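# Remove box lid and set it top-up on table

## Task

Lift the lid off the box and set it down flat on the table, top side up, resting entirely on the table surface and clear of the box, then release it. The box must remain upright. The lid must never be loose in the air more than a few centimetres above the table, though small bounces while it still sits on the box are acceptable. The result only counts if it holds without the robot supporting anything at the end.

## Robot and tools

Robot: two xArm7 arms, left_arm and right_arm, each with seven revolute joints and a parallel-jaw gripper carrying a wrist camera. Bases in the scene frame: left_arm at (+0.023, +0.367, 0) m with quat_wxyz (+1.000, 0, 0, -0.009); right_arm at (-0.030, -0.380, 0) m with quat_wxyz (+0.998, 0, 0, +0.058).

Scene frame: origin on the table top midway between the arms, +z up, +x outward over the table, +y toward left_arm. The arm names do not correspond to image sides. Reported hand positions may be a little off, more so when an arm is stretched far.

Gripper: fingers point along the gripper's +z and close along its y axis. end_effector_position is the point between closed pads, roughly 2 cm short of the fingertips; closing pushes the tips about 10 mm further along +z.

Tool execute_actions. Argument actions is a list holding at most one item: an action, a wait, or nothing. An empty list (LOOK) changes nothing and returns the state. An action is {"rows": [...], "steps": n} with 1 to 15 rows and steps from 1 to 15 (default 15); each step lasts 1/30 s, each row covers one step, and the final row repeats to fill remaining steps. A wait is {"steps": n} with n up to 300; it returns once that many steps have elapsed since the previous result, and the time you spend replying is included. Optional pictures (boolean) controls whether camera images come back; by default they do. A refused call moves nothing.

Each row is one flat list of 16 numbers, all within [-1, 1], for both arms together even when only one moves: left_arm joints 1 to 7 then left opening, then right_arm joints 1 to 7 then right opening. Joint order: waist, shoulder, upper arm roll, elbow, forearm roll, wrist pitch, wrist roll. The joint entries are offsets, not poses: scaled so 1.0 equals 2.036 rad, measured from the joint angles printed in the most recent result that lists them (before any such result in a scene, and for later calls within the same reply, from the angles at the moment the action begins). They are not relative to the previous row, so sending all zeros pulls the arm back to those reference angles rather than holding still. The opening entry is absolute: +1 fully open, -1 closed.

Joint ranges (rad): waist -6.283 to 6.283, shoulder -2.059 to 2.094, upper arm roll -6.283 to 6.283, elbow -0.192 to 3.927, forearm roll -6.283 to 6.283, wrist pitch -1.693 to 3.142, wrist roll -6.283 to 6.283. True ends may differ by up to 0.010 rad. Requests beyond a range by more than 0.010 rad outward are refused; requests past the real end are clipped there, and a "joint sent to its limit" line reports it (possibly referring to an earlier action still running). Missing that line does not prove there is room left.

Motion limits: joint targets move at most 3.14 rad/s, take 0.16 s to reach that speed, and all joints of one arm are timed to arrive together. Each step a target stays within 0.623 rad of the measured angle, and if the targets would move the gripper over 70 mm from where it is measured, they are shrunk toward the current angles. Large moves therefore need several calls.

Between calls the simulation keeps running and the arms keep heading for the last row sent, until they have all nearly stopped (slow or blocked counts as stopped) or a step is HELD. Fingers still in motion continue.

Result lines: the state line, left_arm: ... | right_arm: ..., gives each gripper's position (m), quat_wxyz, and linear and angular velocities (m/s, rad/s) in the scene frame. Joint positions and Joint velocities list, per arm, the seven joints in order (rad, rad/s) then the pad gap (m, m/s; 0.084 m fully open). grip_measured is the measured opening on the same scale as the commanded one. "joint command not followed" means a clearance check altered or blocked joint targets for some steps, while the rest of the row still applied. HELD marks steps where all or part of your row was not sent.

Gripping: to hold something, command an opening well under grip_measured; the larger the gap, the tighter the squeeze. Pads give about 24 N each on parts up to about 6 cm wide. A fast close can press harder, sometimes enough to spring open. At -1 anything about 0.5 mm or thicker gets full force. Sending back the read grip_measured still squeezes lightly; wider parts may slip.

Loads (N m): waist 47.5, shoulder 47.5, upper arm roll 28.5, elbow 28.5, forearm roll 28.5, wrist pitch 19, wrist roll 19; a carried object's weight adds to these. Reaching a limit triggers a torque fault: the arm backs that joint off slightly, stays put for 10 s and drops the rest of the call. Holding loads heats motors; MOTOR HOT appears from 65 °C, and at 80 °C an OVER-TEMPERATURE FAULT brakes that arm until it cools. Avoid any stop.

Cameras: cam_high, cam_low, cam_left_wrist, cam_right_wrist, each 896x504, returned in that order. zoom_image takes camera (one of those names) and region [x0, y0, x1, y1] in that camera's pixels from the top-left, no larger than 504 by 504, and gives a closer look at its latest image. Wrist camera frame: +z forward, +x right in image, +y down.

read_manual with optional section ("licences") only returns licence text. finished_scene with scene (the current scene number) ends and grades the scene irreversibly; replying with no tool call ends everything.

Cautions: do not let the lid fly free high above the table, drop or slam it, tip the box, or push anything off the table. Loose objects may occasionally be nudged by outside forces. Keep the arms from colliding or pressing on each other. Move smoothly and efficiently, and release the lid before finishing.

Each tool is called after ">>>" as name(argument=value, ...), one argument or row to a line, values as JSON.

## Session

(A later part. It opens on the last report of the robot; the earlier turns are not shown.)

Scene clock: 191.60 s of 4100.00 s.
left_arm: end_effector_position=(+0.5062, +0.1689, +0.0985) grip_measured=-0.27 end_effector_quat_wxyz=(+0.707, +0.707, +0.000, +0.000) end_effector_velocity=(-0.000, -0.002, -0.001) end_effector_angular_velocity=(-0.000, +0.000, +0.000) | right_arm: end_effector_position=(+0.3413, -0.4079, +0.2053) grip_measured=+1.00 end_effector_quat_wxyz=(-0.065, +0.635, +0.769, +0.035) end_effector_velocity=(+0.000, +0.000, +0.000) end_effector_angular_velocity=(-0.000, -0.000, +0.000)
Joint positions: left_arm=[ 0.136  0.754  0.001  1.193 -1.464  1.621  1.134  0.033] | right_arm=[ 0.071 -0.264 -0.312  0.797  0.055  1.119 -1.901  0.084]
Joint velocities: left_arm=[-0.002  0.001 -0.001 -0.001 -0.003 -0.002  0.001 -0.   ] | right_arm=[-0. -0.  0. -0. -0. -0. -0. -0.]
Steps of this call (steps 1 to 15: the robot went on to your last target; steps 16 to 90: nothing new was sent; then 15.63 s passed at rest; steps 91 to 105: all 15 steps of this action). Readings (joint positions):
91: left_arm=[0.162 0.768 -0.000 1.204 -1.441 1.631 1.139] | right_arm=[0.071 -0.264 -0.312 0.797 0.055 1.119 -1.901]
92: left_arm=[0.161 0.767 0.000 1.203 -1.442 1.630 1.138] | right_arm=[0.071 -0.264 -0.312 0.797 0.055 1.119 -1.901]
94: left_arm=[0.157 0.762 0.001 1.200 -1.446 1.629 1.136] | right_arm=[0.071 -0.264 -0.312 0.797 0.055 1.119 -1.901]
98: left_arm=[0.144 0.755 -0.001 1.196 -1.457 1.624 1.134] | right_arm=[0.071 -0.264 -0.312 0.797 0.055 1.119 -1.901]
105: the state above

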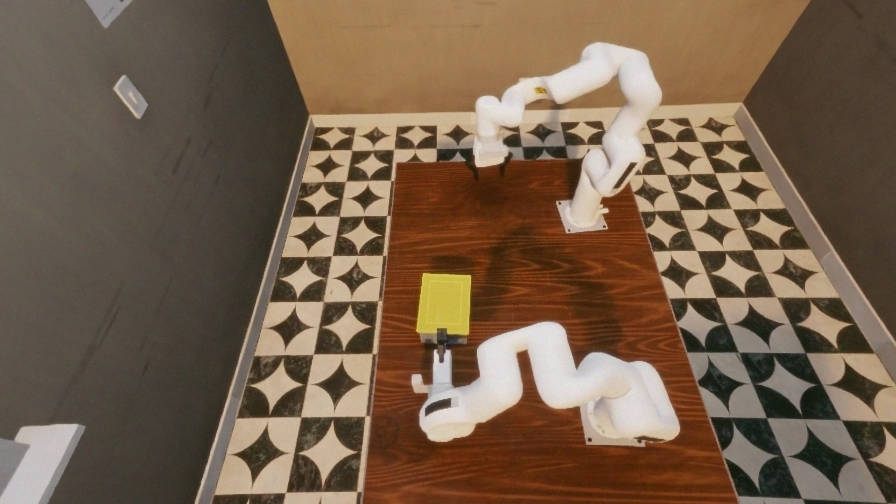

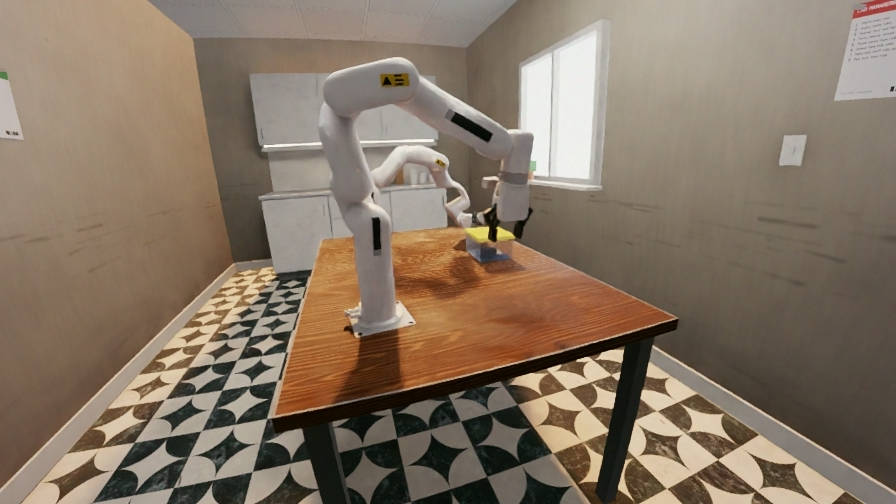

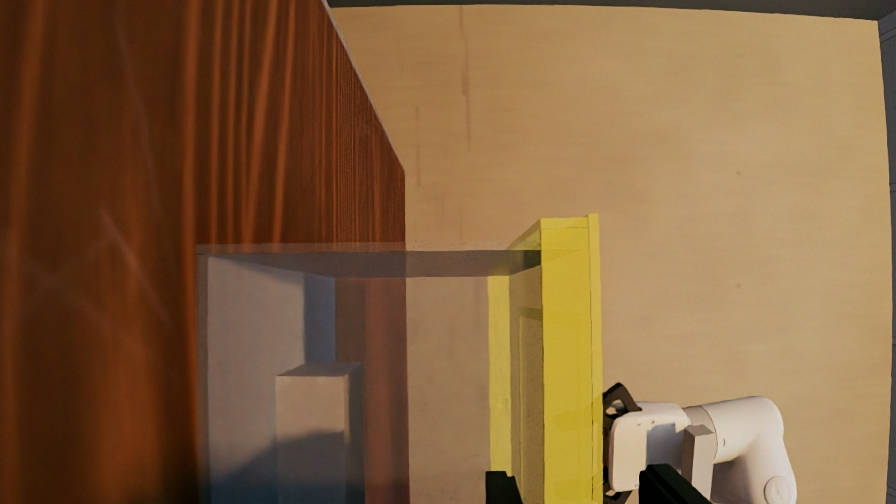

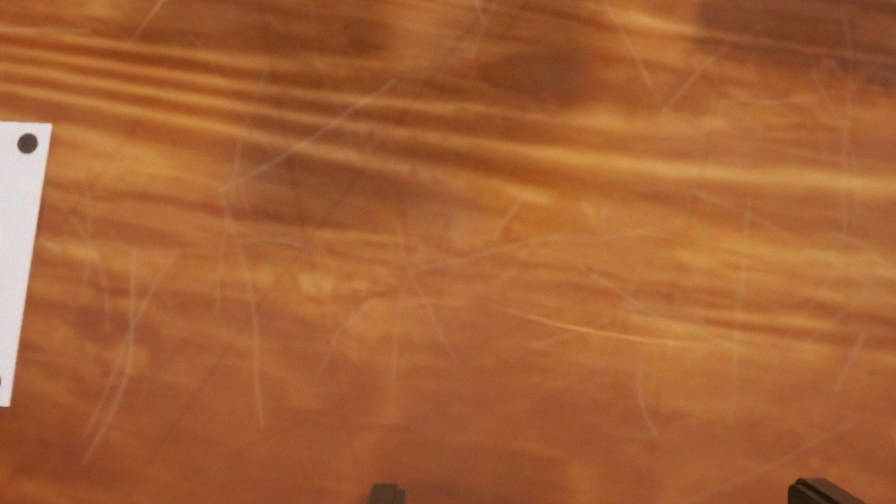

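>>> execute_actions(
  actions=[
    {"rows": [[0,0,0,0,0,0,0,-0.35,0,0,0,0,0,0,0,1],[0,0,0,0,0,0,0,-0.42,0,0,0,0,0,0,0,1],[0,0,0,0,0,0,0,-0.5,0,0,0,0,0,0,0,1],[0,0,0,0,0,0,0,-0.56,0,0,0,0,0,0,0,1],[0,0,0,0,0,0,0,-0.62,0,0,0,0,0,0,0,1],[0,0,0,0,0,0,0,-0.68,0,0,0,0,0,0,0,1],[0,0,0,0,0,0,0,-0.74,0,0,0,0,0,0,0,1],[0,0,0,0,0,0,0,-0.8,0,0,0,0,0,0,0,1],[0,0,0,0,0,0,0,-0.9,0,0,0,0,0,0,0,1],[0,0,0,0,0,0,0,-1,0,0,0,0,0,0,0,1]], "steps": 15},
  ],
)

Scene clock: 196.47 s of 4100.00 s.
left_arm: end_effector_position=(+0.5061, +0.1688, +0.0984) grip_measured=-0.68 end_effector_quat_wxyz=(+0.707, +0.707, +0.000, -0.000) end_effector_velocity=(+0.000, +0.000, +0.000) end_effector_angular_velocity=(-0.000, -0.001, +0.001) | right_arm: end_effector_position=(+0.3413, -0.4079, +0.2053) grip_measured=+1.00 end_effector_quat_wxyz=(-0.065, +0.635, +0.769, +0.035) end_effector_velocity=(+0.000, -0.000, +0.000) end_effector_angular_velocity=(-0.000, -0.000, +0.000)
Joint positions: left_arm=[ 0.136  0.754  0.     1.193 -1.464  1.621  1.134  0.014] | right_arm=[ 0.071 -0.264 -0.312  0.797  0.055  1.119 -1.901  0.084]
Joint velocities: left_arm=[ 0.     0.     0.     0.001 -0.    -0.     0.001 -0.   ] | right_arm=[ 0.     0.    -0.     0.001 -0.     0.    -0.    -0.   ]
Steps of this call (steps 1 to 15: the robot went on to your last target; steps 16 to 90: nothing new was sent; then 1.37 s passed at rest; steps 91 to 105: all 15 steps of this action). Readings (joint positions):
91: left_arm=[0.136 0.754 -0.000 1.193 -1.464 1.621 1.134] | right_arm=[0.071 -0.264 -0.312 0.797 0.055 1.119 -1.901]
92: left_arm=[0.136 0.754 0.000 1.193 -1.464 1.621 1.134] | right_arm=[0.071 -0.264 -0.312 0.797 0.055 1.119 -1.901]
94: left_arm=[0.136 0.754 0.000 1.193 -1.464 1.621 1.134] | right_arm=[0.071 -0.264 -0.312 0.797 0.055 1.119 -1.901]
98: left_arm=[0.136 0.754 0.000 1.193 -1.464 1.621 1.134] | right_arm=[0.071 -0.264 -0.312 0.797 0.055 1.119 -1.901]
105: the state above

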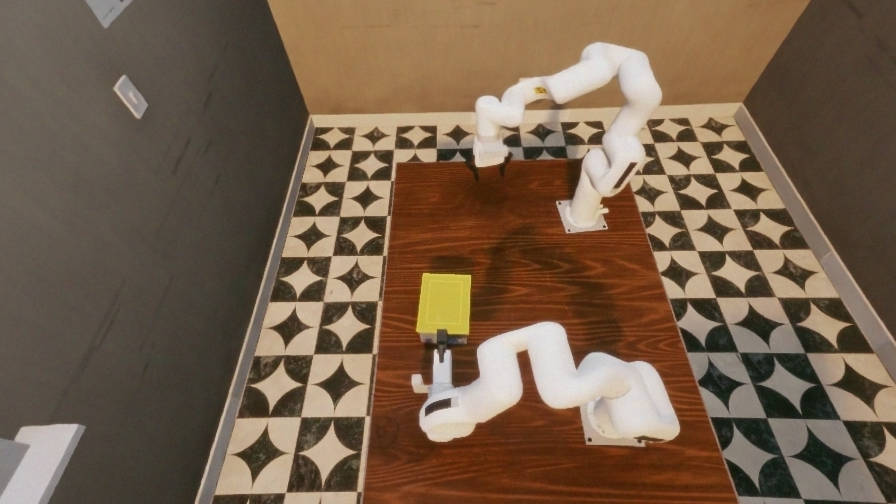

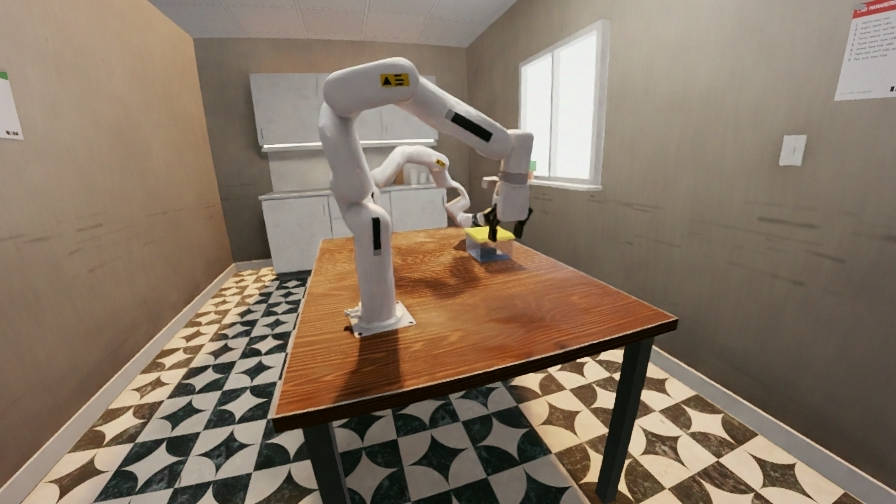

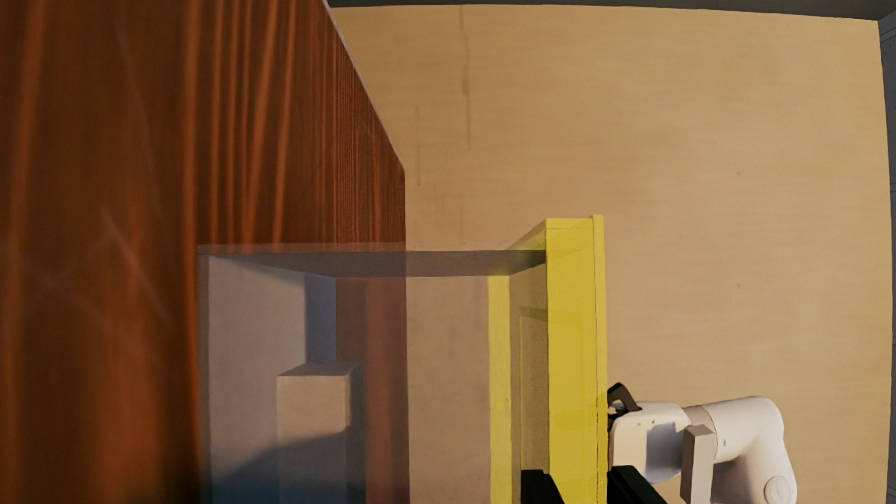

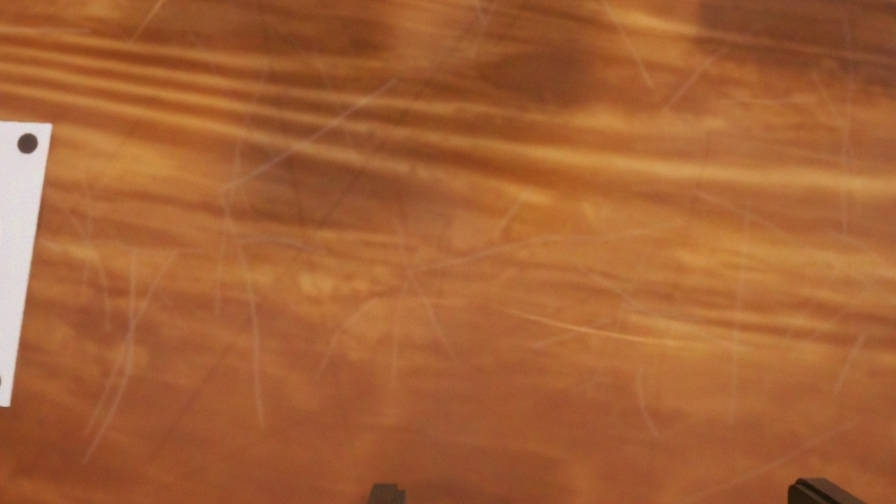

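>>> execute_actions(
  actions=[
    {"rows": [[0.0008,-0.002,0,-0.001,0.0005,0.0005,-0.001,-1,0,0,0,0,0,0,0,1],[0.0016,-0.005,0,-0.0024,0.001,0.001,-0.0025,-1,0,0,0,0,0,0,0,1],[0.0016,-0.008,0,-0.0039,0.001,0.0012,-0.004,-1,0,0,0,0,0,0,0,1],[0.0016,-0.011,0,-0.0053,0.001,0.0014,-0.0056,-1,0,0,0,0,0,0,0,1],[0.0016,-0.014,0,-0.0068,0.001,0.0016,-0.0071,-1,0,0,0,0,0,0,0,1],[0.0016,-0.017,0,-0.0082,0.0008,0.0018,-0.0086,-1,0,0,0,0,0,0,0,1],[0.0016,-0.020,0,-0.0097,0.0008,0.002,-0.0101,-1,0,0,0,0,0,0,0,1],[0.0016,-0.023,0,-0.0111,0.0008,0.0022,-0.0117,-1,0,0,0,0,0,0,0,1],[0.0016,-0.026,0,-0.0126,0.0006,0.0024,-0.0132,-1,0,0,0,0,0,0,0,1],[0.0016,-0.029,0,-0.014,0.0006,0.0026,-0.0147,-1,0,0,0,0,0,0,0,1],[0.0016,-0.032,0,-0.0155,0.0005,0.0028,-0.0162,-1,0,0,0,0,0,0,0,1],[0.0016,-0.034,0,-0.0165,0.0005,0.003,-0.0172,-1,0,0,0,0,0,0,0,1],[0.0016,-0.0355,0,-0.0172,0.0005,0.003,-0.018,-1,0,0,0,0,0,0,0,1]], "steps": 15},
  ],
  pictures=false,
)

>>> execute_actions(
  actions=[
    {"steps": 10},
  ],
)

Scene clock: 208.53 s of 4100.00 s.
left_arm: end_effector_position=(+0.5054, +0.1692, +0.1237) grip_measured=-0.69 end_effector_quat_wxyz=(+0.708, +0.707, -0.001, +0.000) end_effector_velocity=(-0.003, -0.002, +0.033) end_effector_angular_velocity=(+0.000, -0.003, -0.005) | right_arm: end_effector_position=(+0.3413, -0.4079, +0.2053) grip_measured=+1.00 end_effector_quat_wxyz=(-0.065, +0.635, +0.769, +0.035) end_effector_velocity=(+0.001, -0.000, +0.001) end_effector_angular_velocity=(-0.000, -0.002, -0.000)
Joint positions: left_arm=[ 0.139  0.687 -0.001  1.162 -1.463  1.627  1.101  0.014] | right_arm=[ 0.071 -0.264 -0.312  0.797  0.055  1.119 -1.901  0.084]
Joint velocities: left_arm=[-0.001 -0.091 -0.002 -0.044 -0.     0.004 -0.043 -0.   ] | right_arm=[-0.    -0.     0.     0.002 -0.    -0.     0.     0.   ]
Steps of this call (steps 1 to 15: the robot went on to your last target; steps 16 to 90: nothing new was sent; then 8.57 s passed at rest; steps 91 to 105: all 15 steps of this action). Readings (joint positions):
91: left_arm=[0.136 0.754 0.000 1.193 -1.464 1.621 1.134] | right_arm=[0.071 -0.264 -0.312 0.797 0.055 1.119 -1.901]
92: left_arm=[0.137 0.754 0.000 1.193 -1.464 1.621 1.134] | right_arm=[0.071 -0.264 -0.312 0.797 0.055 1.119 -1.901]
94: left_arm=[0.138 0.748 0.000 1.190 -1.463 1.621 1.131] | right_arm=[0.071 -0.264 -0.312 0.797 0.055 1.119 -1.901]
98: left_arm=[0.139 0.727 0.001 1.179 -1.462 1.623 1.120] | right_arm=[0.071 -0.264 -0.312 0.797 0.055 1.119 -1.901]
105: the state above

Scene clock: 208.87 s of 4100.00 s.
left_arm: end_effector_position=(+0.5050, +0.1698, +0.1247) grip_measured=-0.69 end_effector_quat_wxyz=(+0.707, +0.707, +0.000, -0.000) end_effector_velocity=(-0.001, -0.001, +0.000) end_effector_angular_velocity=(-0.001, +0.003, -0.002) | right_arm: end_effector_position=(+0.3413, -0.4079, +0.2053) grip_measured=+1.00 end_effector_quat_wxyz=(-0.065, +0.635, +0.769, +0.035) end_effector_velocity=(+0.000, -0.000, +0.000) end_effector_angular_velocity=(-0.000, -0.000, -0.000)
Joint positions: left_arm=[ 0.14   0.682  0.     1.158 -1.463  1.627  1.098  0.014] | right_arm=[ 0.071 -0.264 -0.312  0.797  0.055  1.119 -1.901  0.084]
Joint velocities: left_arm=[-0.    -0.001 -0.001 -0.002  0.     0.    -0.002 -0.   ] | right_arm=[-0.     0.001  0.     0.001 -0.    -0.     0.    -0.   ]
Steps of this call (steps 1 to 10: the robot went on to your last target). Readings (joint positions):
1: left_arm=[0.139 0.684 -0.001 1.161 -1.463 1.627 1.099] | right_arm=[0.071 -0.264 -0.312 0.797 0.055 1.119 -1.901]
2: left_arm=[0.139 0.683 -0.001 1.160 -1.463 1.627 1.099] | right_arm=[0.071 -0.264 -0.312 0.797 0.055 1.119 -1.901]
4: left_arm=[0.139 0.682 -0.000 1.159 -1.463 1.627 1.098] | right_arm=[0.071 -0.264 -0.312 0.797 0.055 1.119 -1.901]
8: left_arm=[0.139 0.682 0.000 1.158 -1.463 1.627 1.098] | right_arm=[0.071 -0.264 -0.312 0.797 0.055 1.119 -1.901]
10: the state above

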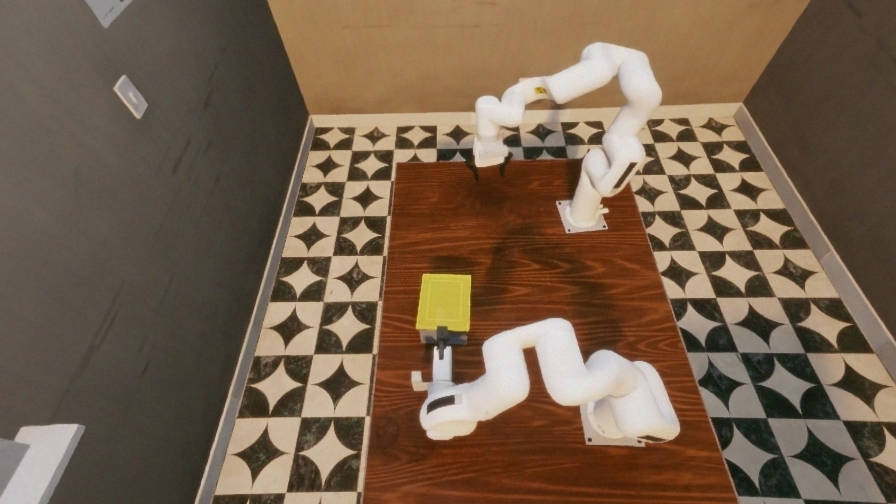

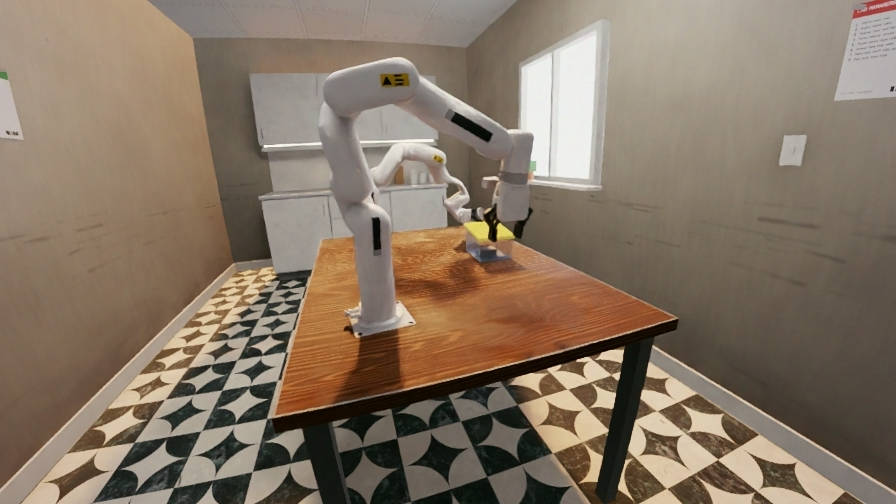

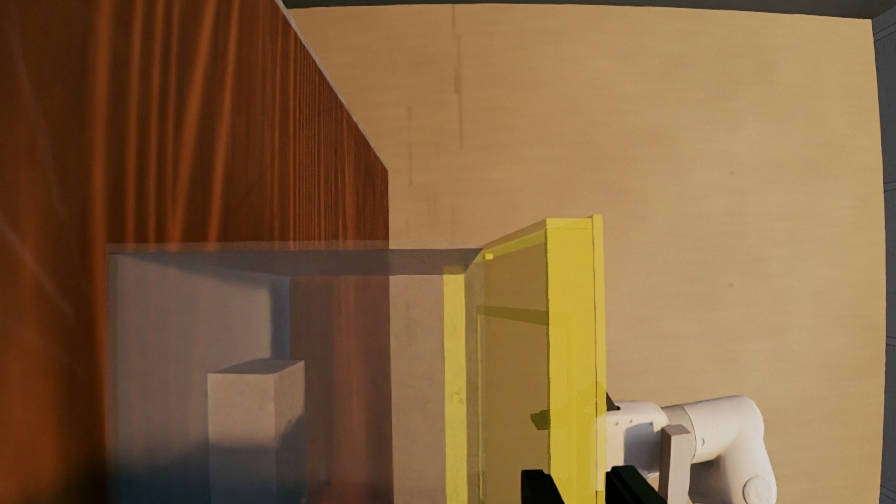

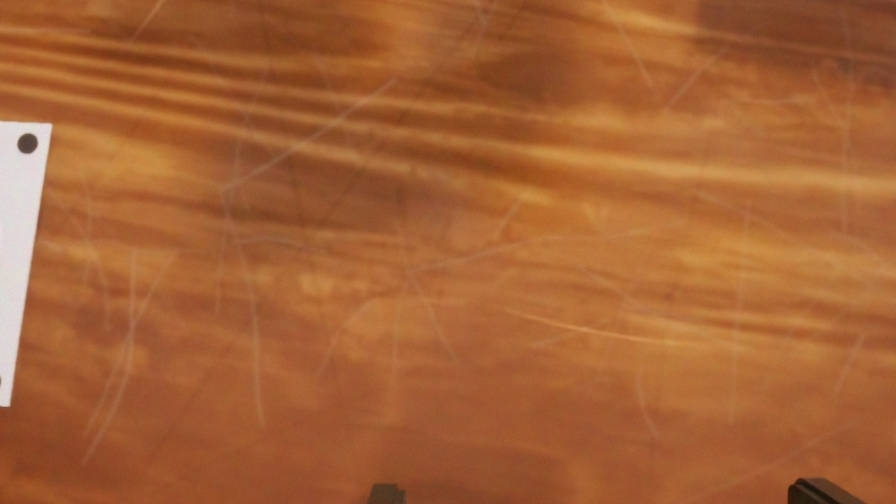

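>>> execute_actions(
  actions=[
    {"rows": [[0,0,0,0,0,0,0,-1,-0.0737,0.2,0.1532,0.2917,0.7603,0.2126,0.4234,-0.25]], "steps": 15},
  ],
  pictures=false,
)

>>> execute_actions(
  actions=[
    {"steps": 12},
  ],
  pictures=false,
)

Scene clock: 232.93 s of 4100.00 s.
left_arm: end_effector_position=(+0.5050, +0.1698, +0.1247) grip_measured=-0.69 end_effector_quat_wxyz=(+0.707, +0.707, +0.000, -0.000) end_effector_velocity=(-0.001, -0.000, -0.001) end_effector_angular_velocity=(-0.001, +0.003, -0.000) | right_arm: end_effector_position=(+0.4104, -0.2466, +0.2838) grip_measured=-0.27 end_effector_quat_wxyz=(-0.300, +0.790, +0.522, +0.111) end_effector_velocity=(+0.120, +0.375, +0.235) end_effector_angular_velocity=(+1.301, +0.686, -0.918)
Joint positions: left_arm=[ 0.14   0.682  0.     1.158 -1.463  1.627  1.098  0.014] | right_arm=[-0.029  0.009 -0.103  1.195  0.64   1.409 -1.364  0.032]
Joint velocities: left_arm=[ 0.     0.001  0.    -0.003  0.     0.001  0.001 -0.   ] | right_arm=[-0.143  0.389  0.296  0.563  1.481  0.414  0.937 -0.   ]
Steps of this call (steps 1 to 15: the robot went on to your last target; steps 16 to 90: nothing new was sent; then 20.57 s passed at rest; steps 91 to 105: all 15 steps of this action). Readings (joint positions):
91: left_arm=[0.140 0.682 0.000 1.158 -1.463 1.627 1.098] | right_arm=[0.071 -0.264 -0.312 0.798 0.055 1.120 -1.900]
92: left_arm=[0.140 0.682 0.000 1.158 -1.463 1.627 1.098] | right_arm=[0.069 -0.260 -0.309 0.803 0.062 1.125 -1.893]
94: left_arm=[0.140 0.682 0.000 1.158 -1.463 1.627 1.098] | right_arm=[0.053 -0.220 -0.282 0.860 0.124 1.170 -1.830]
98: left_arm=[0.140 0.682 0.000 1.158 -1.463 1.627 1.098] | right_arm=[0.015 -0.110 -0.192 1.024 0.312 1.283 -1.644]
105: the state above

Scene clock: 233.33 s of 4100.00 s.
left_arm: end_effector_position=(+0.5050, +0.1698, +0.1247) grip_measured=-0.69 end_effector_quat_wxyz=(+0.707, +0.707, +0.000, -0.000) end_effector_velocity=(-0.000, +0.000, +0.000) end_effector_angular_velocity=(+0.000, -0.000, +0.001) | right_arm: end_effector_position=(+0.4593, -0.1317, +0.4162) grip_measured=-0.27 end_effector_quat_wxyz=(-0.560, +0.730, +0.330, +0.210) end_effector_velocity=(+0.130, +0.170, +0.412) end_effector_angular_velocity=(+1.641, +0.423, -0.445)
Joint positions: left_arm=[ 0.14   0.682  0.     1.158 -1.463  1.627  1.098  0.014] | right_arm=[-0.066  0.109 -0.026  1.341  1.287  1.516 -1.121  0.032]
Joint velocities: left_arm=[ 0.    -0.001  0.    -0.001 -0.    -0.     0.    -0.   ] | right_arm=[-0.068  0.179  0.136  0.265  1.693  0.192  0.437 -0.   ]
Steps of this call (steps 1 to 12: the robot went on to your last target). Readings (joint positions):
1: left_arm=[0.140 0.682 0.000 1.158 -1.463 1.627 1.098] | right_arm=[-0.034 0.022 -0.093 1.213 0.690 1.422 -1.334]
2: left_arm=[0.140 0.682 0.000 1.158 -1.463 1.627 1.098] | right_arm=[-0.038 0.033 -0.084 1.230 0.741 1.434 -1.306]
4: left_arm=[0.140 0.682 0.000 1.158 -1.463 1.627 1.098] | right_arm=[-0.045 0.054 -0.069 1.260 0.845 1.456 -1.257]
8: left_arm=[0.140 0.682 0.000 1.158 -1.463 1.627 1.098] | right_arm=[-0.057 0.085 -0.045 1.306 1.062 1.490 -1.180]
12: the state above

>>> execute_actions(
  actions=[
    {"rows": [[0,0,0,0,0,0,0,-1,-0.0064,0.3683,0.0128,0.0245,0.1552,0.0176,0.0403,-0.25]], "steps": 15},
  ],
  pictures=false,
)

>>> execute_actions(
  actions=[
    {"steps": 25},
  ],
)

Scene clock: 238.57 s of 4100.00 s.
left_arm: end_effector_position=(+0.5050, +0.1698, +0.1247) grip_measured=-0.69 end_effector_quat_wxyz=(+0.707, +0.707, +0.000, -0.000) end_effector_velocity=(-0.000, +0.000, -0.001) end_effector_angular_velocity=(+0.000, +0.001, -0.001) | right_arm: end_effector_position=(+0.5304, -0.1104, +0.3010) grip_measured=-0.27 end_effector_quat_wxyz=(+0.700, -0.691, -0.126, -0.128) end_effector_velocity=(+0.028, +0.001, -0.450) end_effector_angular_velocity=(-0.027, +0.790, -0.001)
Joint positions: left_arm=[ 0.14   0.682  0.     1.158 -1.463  1.627  1.098  0.014] | right_arm=[-0.079  0.497 -0.     1.391  1.603  1.552 -1.039  0.032]
Joint velocities: left_arm=[ 0.     0.001 -0.    -0.     0.001 -0.     0.     0.   ] | right_arm=[-0.001  0.794 -0.     0.004  0.001  0.001 -0.    -0.   ]
Steps of this call (steps 1 to 30: the robot went on to your last target; steps 31 to 90: nothing new was sent; then 1.73 s passed at rest; steps 91 to 105: all 15 steps of this action). Readings (joint positions):
91: left_arm=[0.140 0.682 0.000 1.158 -1.463 1.627 1.098] | right_arm=[-0.079 0.144 -0.000 1.391 1.603 1.552 -1.039]
92: left_arm=[0.140 0.682 0.000 1.158 -1.463 1.627 1.098] | right_arm=[-0.079 0.148 -0.000 1.393 1.603 1.553 -1.039]
94: left_arm=[0.140 0.682 0.000 1.158 -1.463 1.627 1.098] | right_arm=[-0.079 0.193 0.000 1.400 1.604 1.553 -1.039]
98: left_arm=[0.140 0.682 0.000 1.158 -1.463 1.627 1.098] | right_arm=[-0.079 0.311 -0.001 1.390 1.603 1.552 -1.039]
105: the state above

Scene clock: 239.40 s of 4100.00 s.
left_arm: end_effector_position=(+0.5050, +0.1698, +0.1247) grip_measured=-0.69 end_effector_quat_wxyz=(+0.707, +0.707, +0.000, -0.000) end_effector_velocity=(-0.000, +0.000, -0.000) end_effector_angular_velocity=(-0.001, +0.000, +0.001) | right_arm: end_effector_position=(+0.5062, -0.1112, +0.0983) grip_measured=-0.27 end_effector_quat_wxyz=(+0.707, -0.707, -0.000, -0.001) end_effector_velocity=(-0.005, -0.000, -0.009) end_effector_angular_velocity=(-0.003, +0.019, +0.000)
Joint positions: left_arm=[ 0.14   0.682  0.     1.158 -1.463  1.627  1.098  0.014] | right_arm=[-0.079  0.858 -0.     1.392  1.603  1.552 -1.039  0.032]
Joint velocities: left_arm=[ 0.     0.     0.    -0.001 -0.001  0.     0.001 -0.   ] | right_arm=[ 0.     0.011 -0.001 -0.008 -0.001 -0.001  0.    -0.   ]
Steps of this call (steps 1 to 25: the robot went on to your last target). Readings (joint positions):
1: left_arm=[0.140 0.682 0.000 1.158 -1.463 1.627 1.098] | right_arm=[-0.079 0.523 -0.000 1.391 1.603 1.552 -1.039]
2: left_arm=[0.140 0.682 0.000 1.158 -1.463 1.627 1.098] | right_arm=[-0.079 0.550 -0.000 1.391 1.603 1.552 -1.039]
4: left_arm=[0.140 0.682 0.000 1.158 -1.463 1.627 1.098] | right_arm=[-0.079 0.603 -0.000 1.391 1.603 1.552 -1.039]
8: left_arm=[0.140 0.682 0.000 1.158 -1.463 1.627 1.098] | right_arm=[-0.079 0.710 -0.000 1.391 1.603 1.552 -1.039]
25: the state above

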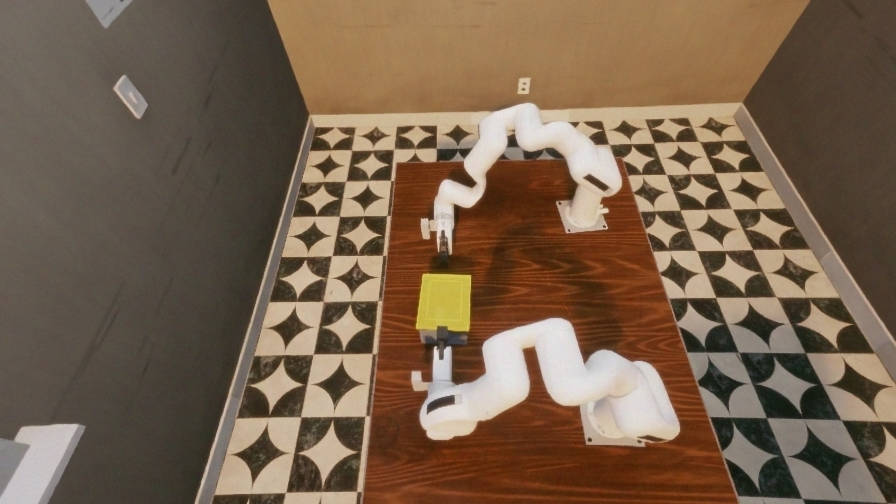

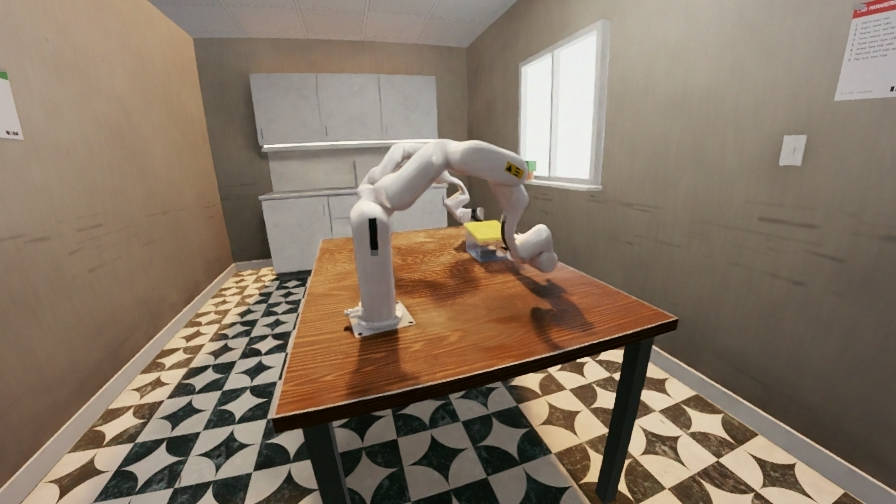

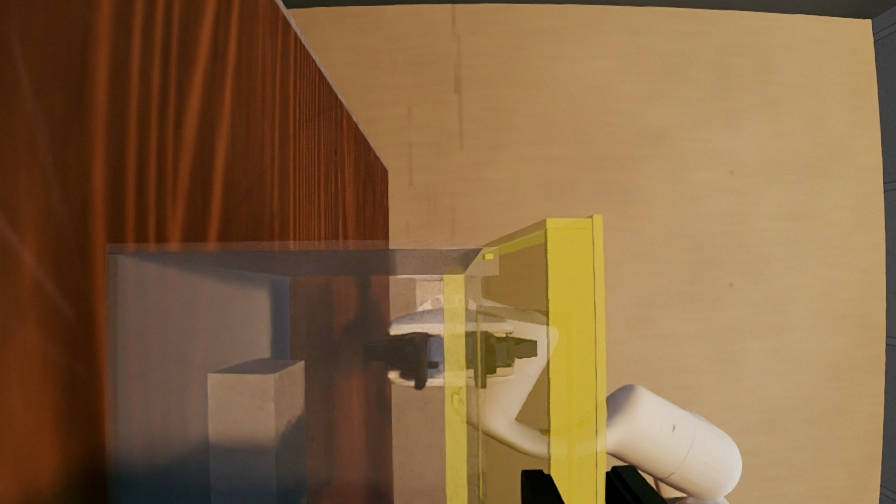

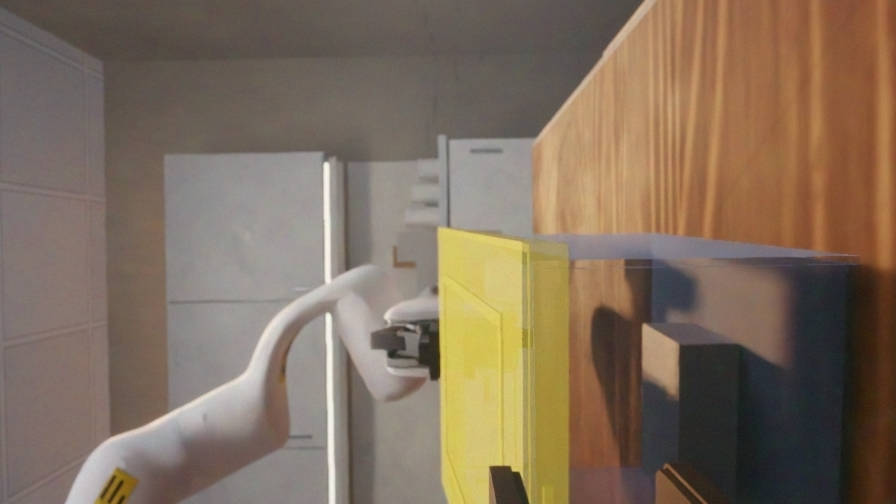

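>>> execute_actions(
  actions=[
    {"rows": [[0,0,0,0,0,0,0,-1,0.015,-0.01,0,-0.017,0.02,-0.011,-0.007,-0.25],[0,0,0,0,0,0,0,-1,0.015,-0.01,0,-0.017,0.02,-0.011,-0.007,-0.25],[0,0,0,0,0,0,0,-1,0.03,-0.02,0,-0.033,0.041,-0.021,-0.0145,-0.25],[0,0,0,0,0,0,0,-1,0.03,-0.02,0,-0.033,0.041,-0.021,-0.0145,-0.25],[0,0,0,0,0,0,0,-1,0.0444,-0.0305,0,-0.05,0.0611,-0.032,-0.0218,-0.25]], "steps": 15},
  ],
  pictures=false,
)

>>> execute_actions(
  actions=[
    {"steps": 8},
  ],
)

Scene clock: 264.13 s of 4100.00 s.
left_arm: end_effector_position=(+0.5050, +0.1698, +0.1247) grip_measured=-0.69 end_effector_quat_wxyz=(+0.707, +0.707, +0.000, -0.000) end_effector_velocity=(-0.000, -0.000, -0.000) end_effector_angular_velocity=(+0.000, +0.002, -0.000) | right_arm: end_effector_position=(+0.4928, -0.0729, +0.1022) grip_measured=-0.27 end_effector_quat_wxyz=(+0.706, -0.708, +0.019, -0.019) end_effector_velocity=(+0.011, -0.019, -0.005) end_effector_angular_velocity=(-0.019, -0.002, -0.041)
Joint positions: left_arm=[ 0.14   0.682  0.     1.158 -1.463  1.627  1.098  0.014] | right_arm=[ 0.01   0.796 -0.002  1.291  1.727  1.487 -1.083  0.032]
Joint velocities: left_arm=[-0.     0.    -0.    -0.     0.    -0.    -0.002  0.   ] | right_arm=[-0.015 -0.002 -0.022 -0.003  0.008 -0.007 -0.002 -0.   ]
Steps of this call (steps 1 to 15: the robot went on to your last target; steps 16 to 90: nothing new was sent; then 21.23 s passed at rest; steps 91 to 105: all 15 steps of this action). Readings (joint positions):
91: left_arm=[0.140 0.682 0.000 1.158 -1.463 1.627 1.098] | right_arm=[-0.079 0.859 -0.000 1.391 1.603 1.552 -1.039]
92: left_arm=[0.140 0.682 0.000 1.158 -1.463 1.627 1.098] | right_arm=[-0.076 0.856 -0.001 1.387 1.609 1.548 -1.041]
94: left_arm=[0.140 0.682 0.000 1.158 -1.463 1.627 1.098] | right_arm=[-0.059 0.844 -0.004 1.366 1.634 1.535 -1.050]
98: left_arm=[0.140 0.682 0.000 1.158 -1.463 1.627 1.098] | right_arm=[-0.004 0.807 0.002 1.309 1.704 1.500 -1.075]
105: the state above

Scene clock: 264.40 s of 4100.00 s.
left_arm: end_effector_position=(+0.5050, +0.1698, +0.1247) grip_measured=-0.69 end_effector_quat_wxyz=(+0.707, +0.707, +0.000, -0.000) end_effector_velocity=(-0.000, +0.000, -0.001) end_effector_angular_velocity=(+0.000, +0.002, +0.001) | right_arm: end_effector_position=(+0.4919, -0.0712, +0.1027) grip_measured=-0.27 end_effector_quat_wxyz=(+0.707, -0.707, +0.018, -0.018) end_effector_velocity=(+0.000, -0.001, -0.000) end_effector_angular_velocity=(-0.001, +0.000, -0.002)
Joint positions: left_arm=[ 0.14   0.682  0.     1.158 -1.463  1.627  1.098  0.014] | right_arm=[ 0.011  0.796 -0.     1.29   1.727  1.487 -1.083  0.032]
Joint velocities: left_arm=[ 0.     0.     0.    -0.002  0.    -0.    -0.    -0.   ] | right_arm=[ 0.    -0.001 -0.002 -0.001  0.001 -0.     0.    -0.   ]
Steps of this call (steps 1 to 8: the robot went on to your last target). Readings (joint positions):
1: left_arm=[0.140 0.682 0.000 1.158 -1.463 1.627 1.098] | right_arm=[0.009 0.796 -0.003 1.290 1.727 1.487 -1.083]
2: left_arm=[0.140 0.682 0.000 1.158 -1.463 1.627 1.098] | right_arm=[0.009 0.796 -0.002 1.290 1.727 1.487 -1.083]
4: left_arm=[0.140 0.682 0.000 1.158 -1.463 1.627 1.098] | right_arm=[0.010 0.796 -0.001 1.290 1.727 1.487 -1.083]
8: the state above

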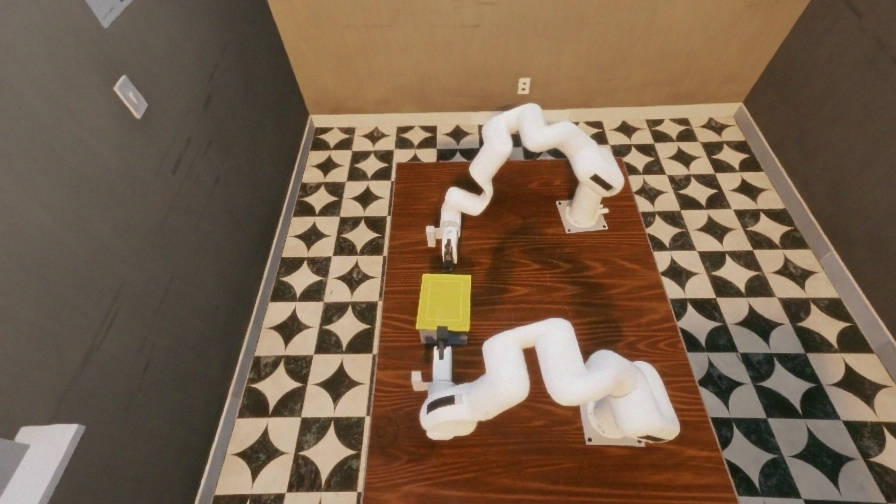

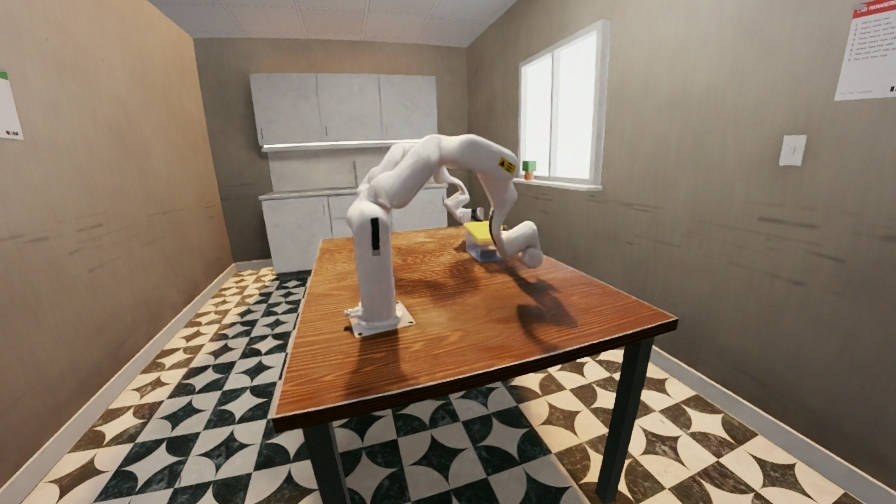

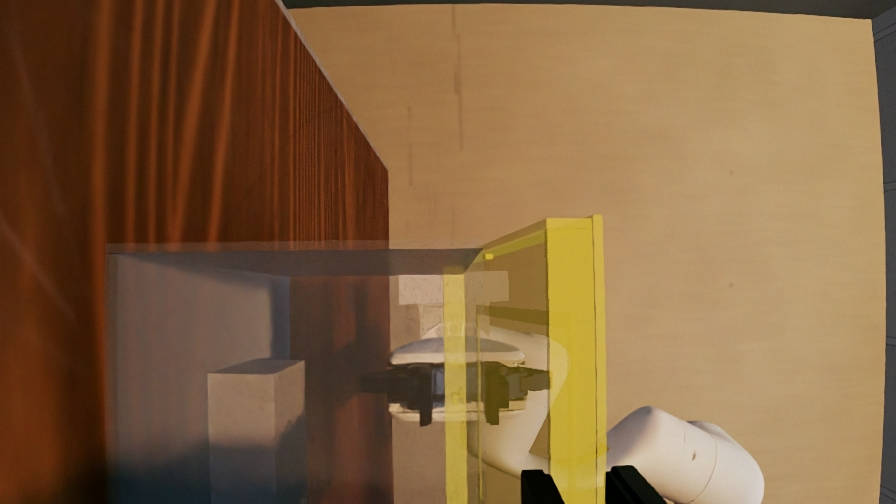

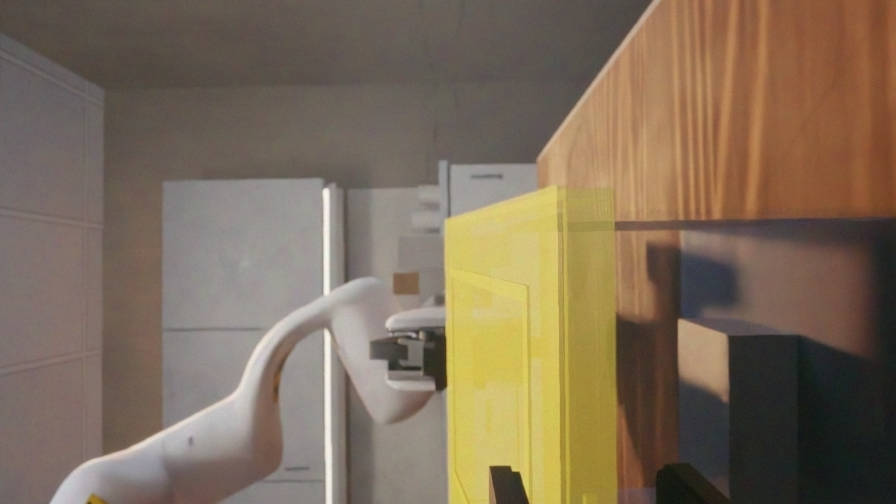

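>>> execute_actions(
  actions=[
    {"rows": [[0,0,0,0,0,0,0,-1,0.004,0.0008,0,0.0018,0.0035,-0.002,0.0006,-0.25],[0,0,0,0,0,0,0,-1,0.004,0.0008,0,0.0018,0.0035,-0.002,0.0006,-0.25],[0,0,0,0,0,0,0,-1,0.008,0.0017,0,0.0035,0.007,-0.0041,0.0012,-0.25],[0,0,0,0,0,0,0,-1,0.008,0.0017,0,0.0035,0.007,-0.0041,0.0012,-0.25],[0,0,0,0,0,0,0,-1,0.012,0.0025,0,0.0053,0.0105,-0.0061,0.0017,-0.25],[0,0,0,0,0,0,0,-1,0.012,0.0025,0,0.0053,0.0105,-0.0061,0.0017,-0.25],[0,0,0,0,0,0,0,-1,0.0161,0.0034,0,0.007,0.014,-0.0082,0.0023,-0.25]], "steps": 15},
  ],
)

>>> zoom_image(
  camera="cam_high",
  region=[400, 250, 500, 360],
)

Scene clock: 276.47 s of 4100.00 s.
left_arm: end_effector_position=(+0.5051, +0.1700, +0.1248) grip_measured=-0.69 end_effector_quat_wxyz=(+0.707, +0.707, +0.000, -0.000) end_effector_velocity=(-0.002, -0.003, +0.000) end_effector_angular_velocity=(-0.002, +0.003, -0.007) | right_arm: end_effector_position=(+0.4929, -0.0552, +0.1028) grip_measured=-0.27 end_effector_quat_wxyz=(+0.707, -0.707, +0.018, -0.018) end_effector_velocity=(+0.001, +0.000, +0.001) end_effector_angular_velocity=(+0.000, -0.002, -0.002)
Joint positions: left_arm=[ 0.14   0.682  0.001  1.158 -1.463  1.627  1.098  0.014] | right_arm=[ 0.044  0.803  0.     1.304  1.756  1.471 -1.079  0.032]
Joint velocities: left_arm=[-0.002  0.    -0.003 -0.002  0.002  0.001 -0.001  0.   ] | right_arm=[ 0.002  0.001 -0.001  0.003  0.003 -0.001  0.001  0.   ]
Steps of this call (steps 1 to 15: the robot went on to your last target; steps 16 to 90: nothing new was sent; then 8.57 s passed at rest; steps 91 to 105: all 15 steps of this action). Readings (joint positions):
91: left_arm=[0.140 0.682 0.000 1.158 -1.463 1.627 1.098] | right_arm=[0.011 0.796 -0.000 1.290 1.728 1.487 -1.083]
92: left_arm=[0.140 0.682 0.000 1.158 -1.463 1.627 1.098] | right_arm=[0.012 0.796 -0.001 1.291 1.729 1.486 -1.083]
94: left_arm=[0.140 0.682 0.000 1.158 -1.463 1.627 1.098] | right_arm=[0.017 0.797 -0.001 1.293 1.734 1.483 -1.082]
98: left_arm=[0.140 0.682 0.001 1.158 -1.463 1.627 1.098] | right_arm=[0.033 0.800 -0.001 1.300 1.747 1.476 -1.080]
105: the state above

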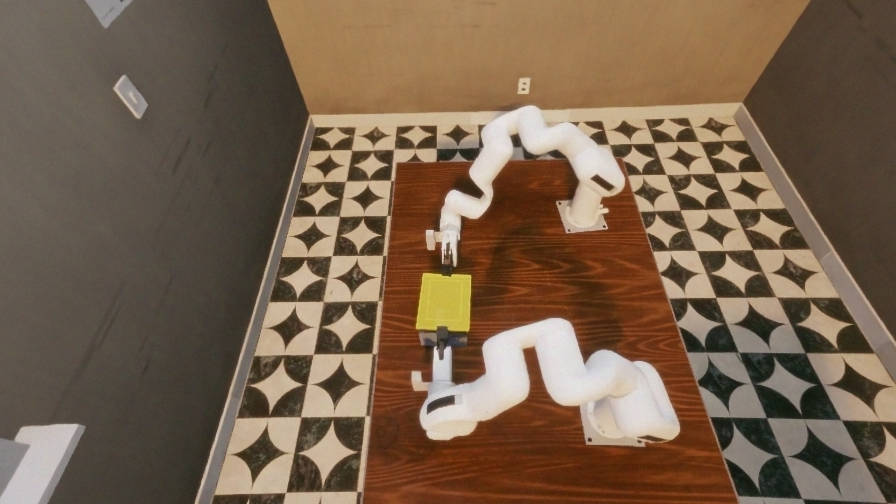

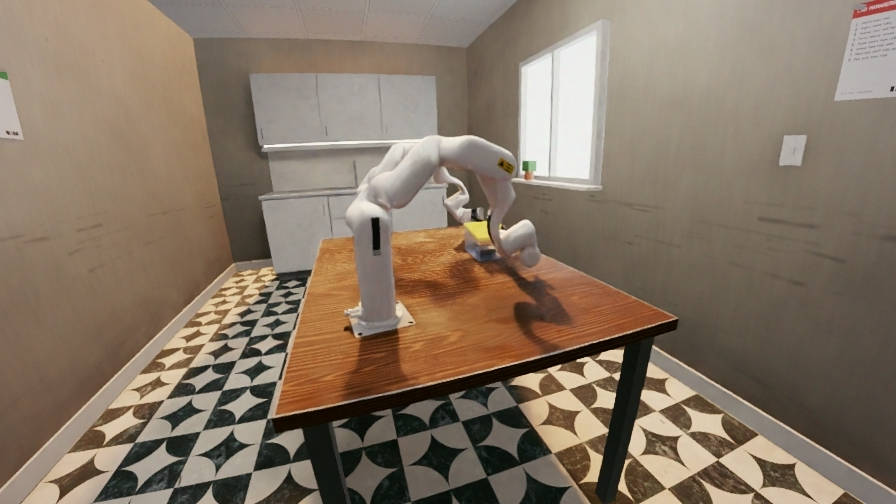

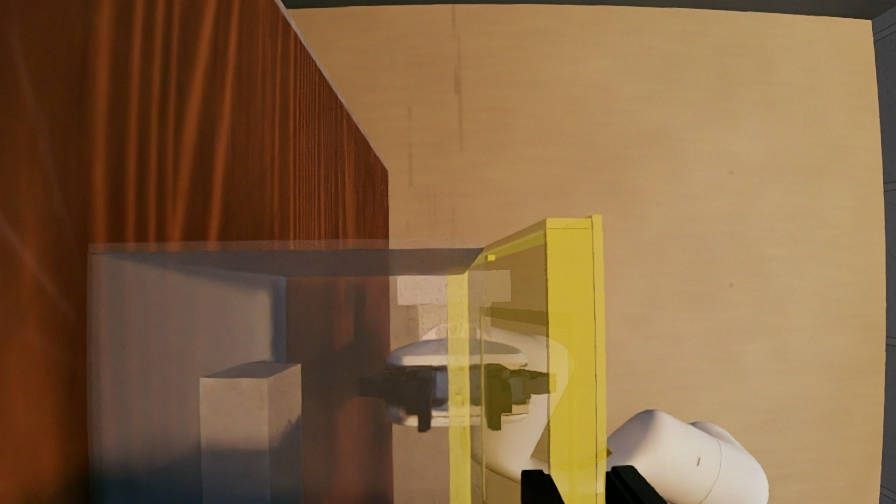

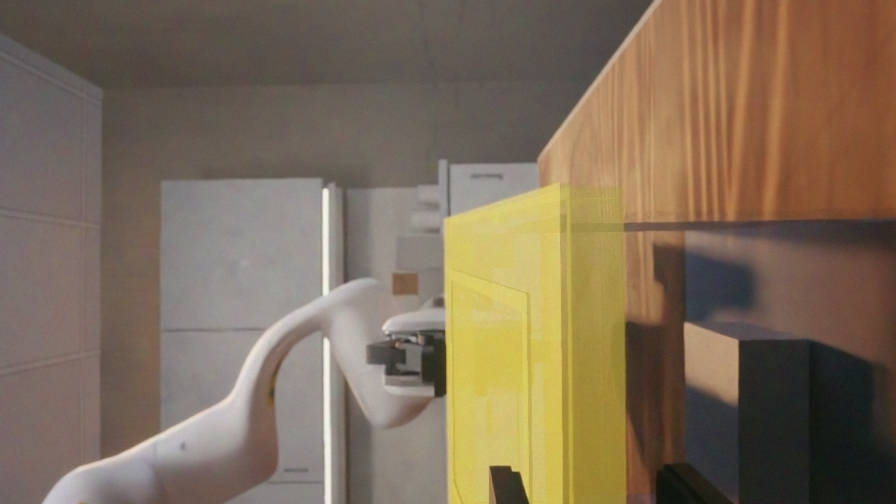

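Region (400, 250, 500, 360) of cam_high's 896x504 image, scaled by 4.582, with more detail than that image has; it fills the left 458 columns of this view, and the rest is white.

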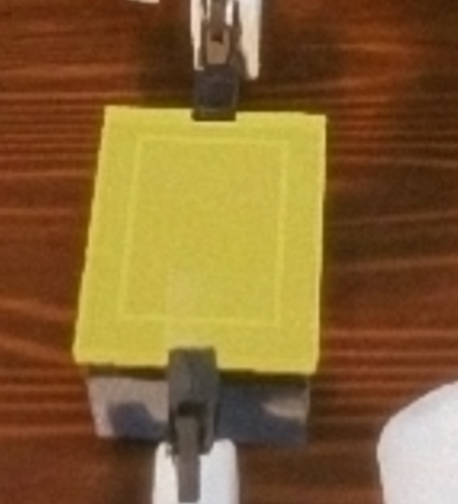

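>>> execute_actions(
  actions=[
    {"rows": [[0,0,0,0,0,0,0,-1,0,0,0,0,0,0,0,-0.35],[0,0,0,0,0,0,0,-1,0,0,0,0,0,0,0,-0.42],[0,0,0,0,0,0,0,-1,0,0,0,0,0,0,0,-0.5],[0,0,0,0,0,0,0,-1,0,0,0,0,0,0,0,-0.56],[0,0,0,0,0,0,0,-1,0,0,0,0,0,0,0,-0.62],[0,0,0,0,0,0,0,-1,0,0,0,0,0,0,0,-0.68],[0,0,0,0,0,0,0,-1,0,0,0,0,0,0,0,-0.74],[0,0,0,0,0,0,0,-1,0,0,0,0,0,0,0,-0.8],[0,0,0,0,0,0,0,-1,0,0,0,0,0,0,0,-0.9],[0,0,0,0,0,0,0,-1,0,0,0,0,0,0,0,-1]], "steps": 15},
  ],
  pictures=false,
)

Scene clock: 285.07 s of 4100.00 s.
left_arm: end_effector_position=(+0.5052, +0.1702, +0.1246) grip_measured=-0.69 end_effector_quat_wxyz=(+0.707, +0.707, +0.000, +0.000) end_effector_velocity=(-0.000, -0.000, +0.001) end_effector_angular_velocity=(-0.000, +0.000, -0.001) | right_arm: end_effector_position=(+0.4931, -0.0554, +0.1031) grip_measured=-0.66 end_effector_quat_wxyz=(+0.707, -0.707, +0.018, -0.018) end_effector_velocity=(-0.000, +0.000, -0.000) end_effector_angular_velocity=(-0.001, +0.001, -0.000)
Joint positions: left_arm=[ 0.14   0.682  0.001  1.158 -1.463  1.627  1.098  0.014] | right_arm=[ 0.043  0.802 -0.     1.304  1.756  1.471 -1.079  0.015]
Joint velocities: left_arm=[-0.    -0.001 -0.    -0.     0.     0.    -0.001  0.   ] | right_arm=[-0.    -0.     0.    -0.    -0.    -0.001  0.     0.   ]
Steps of this call (steps 1 to 15: the robot went on to your last target; steps 16 to 90: nothing new was sent; then 5.10 s passed at rest; steps 91 to 105: all 15 steps of this action). Readings (joint positions):
91: left_arm=[0.140 0.682 0.000 1.158 -1.463 1.627 1.098] | right_arm=[0.044 0.803 -0.000 1.304 1.756 1.470 -1.079]
92: left_arm=[0.140 0.682 0.000 1.158 -1.463 1.627 1.098] | right_arm=[0.044 0.803 -0.000 1.304 1.756 1.470 -1.079]
94: left_arm=[0.140 0.682 0.001 1.158 -1.463 1.627 1.098] | right_arm=[0.043 0.803 -0.000 1.304 1.756 1.470 -1.079]
98: left_arm=[0.140 0.682 0.001 1.158 -1.463 1.626 1.098] | right_arm=[0.043 0.803 -0.000 1.304 1.756 1.471 -1.079]
105: the state above


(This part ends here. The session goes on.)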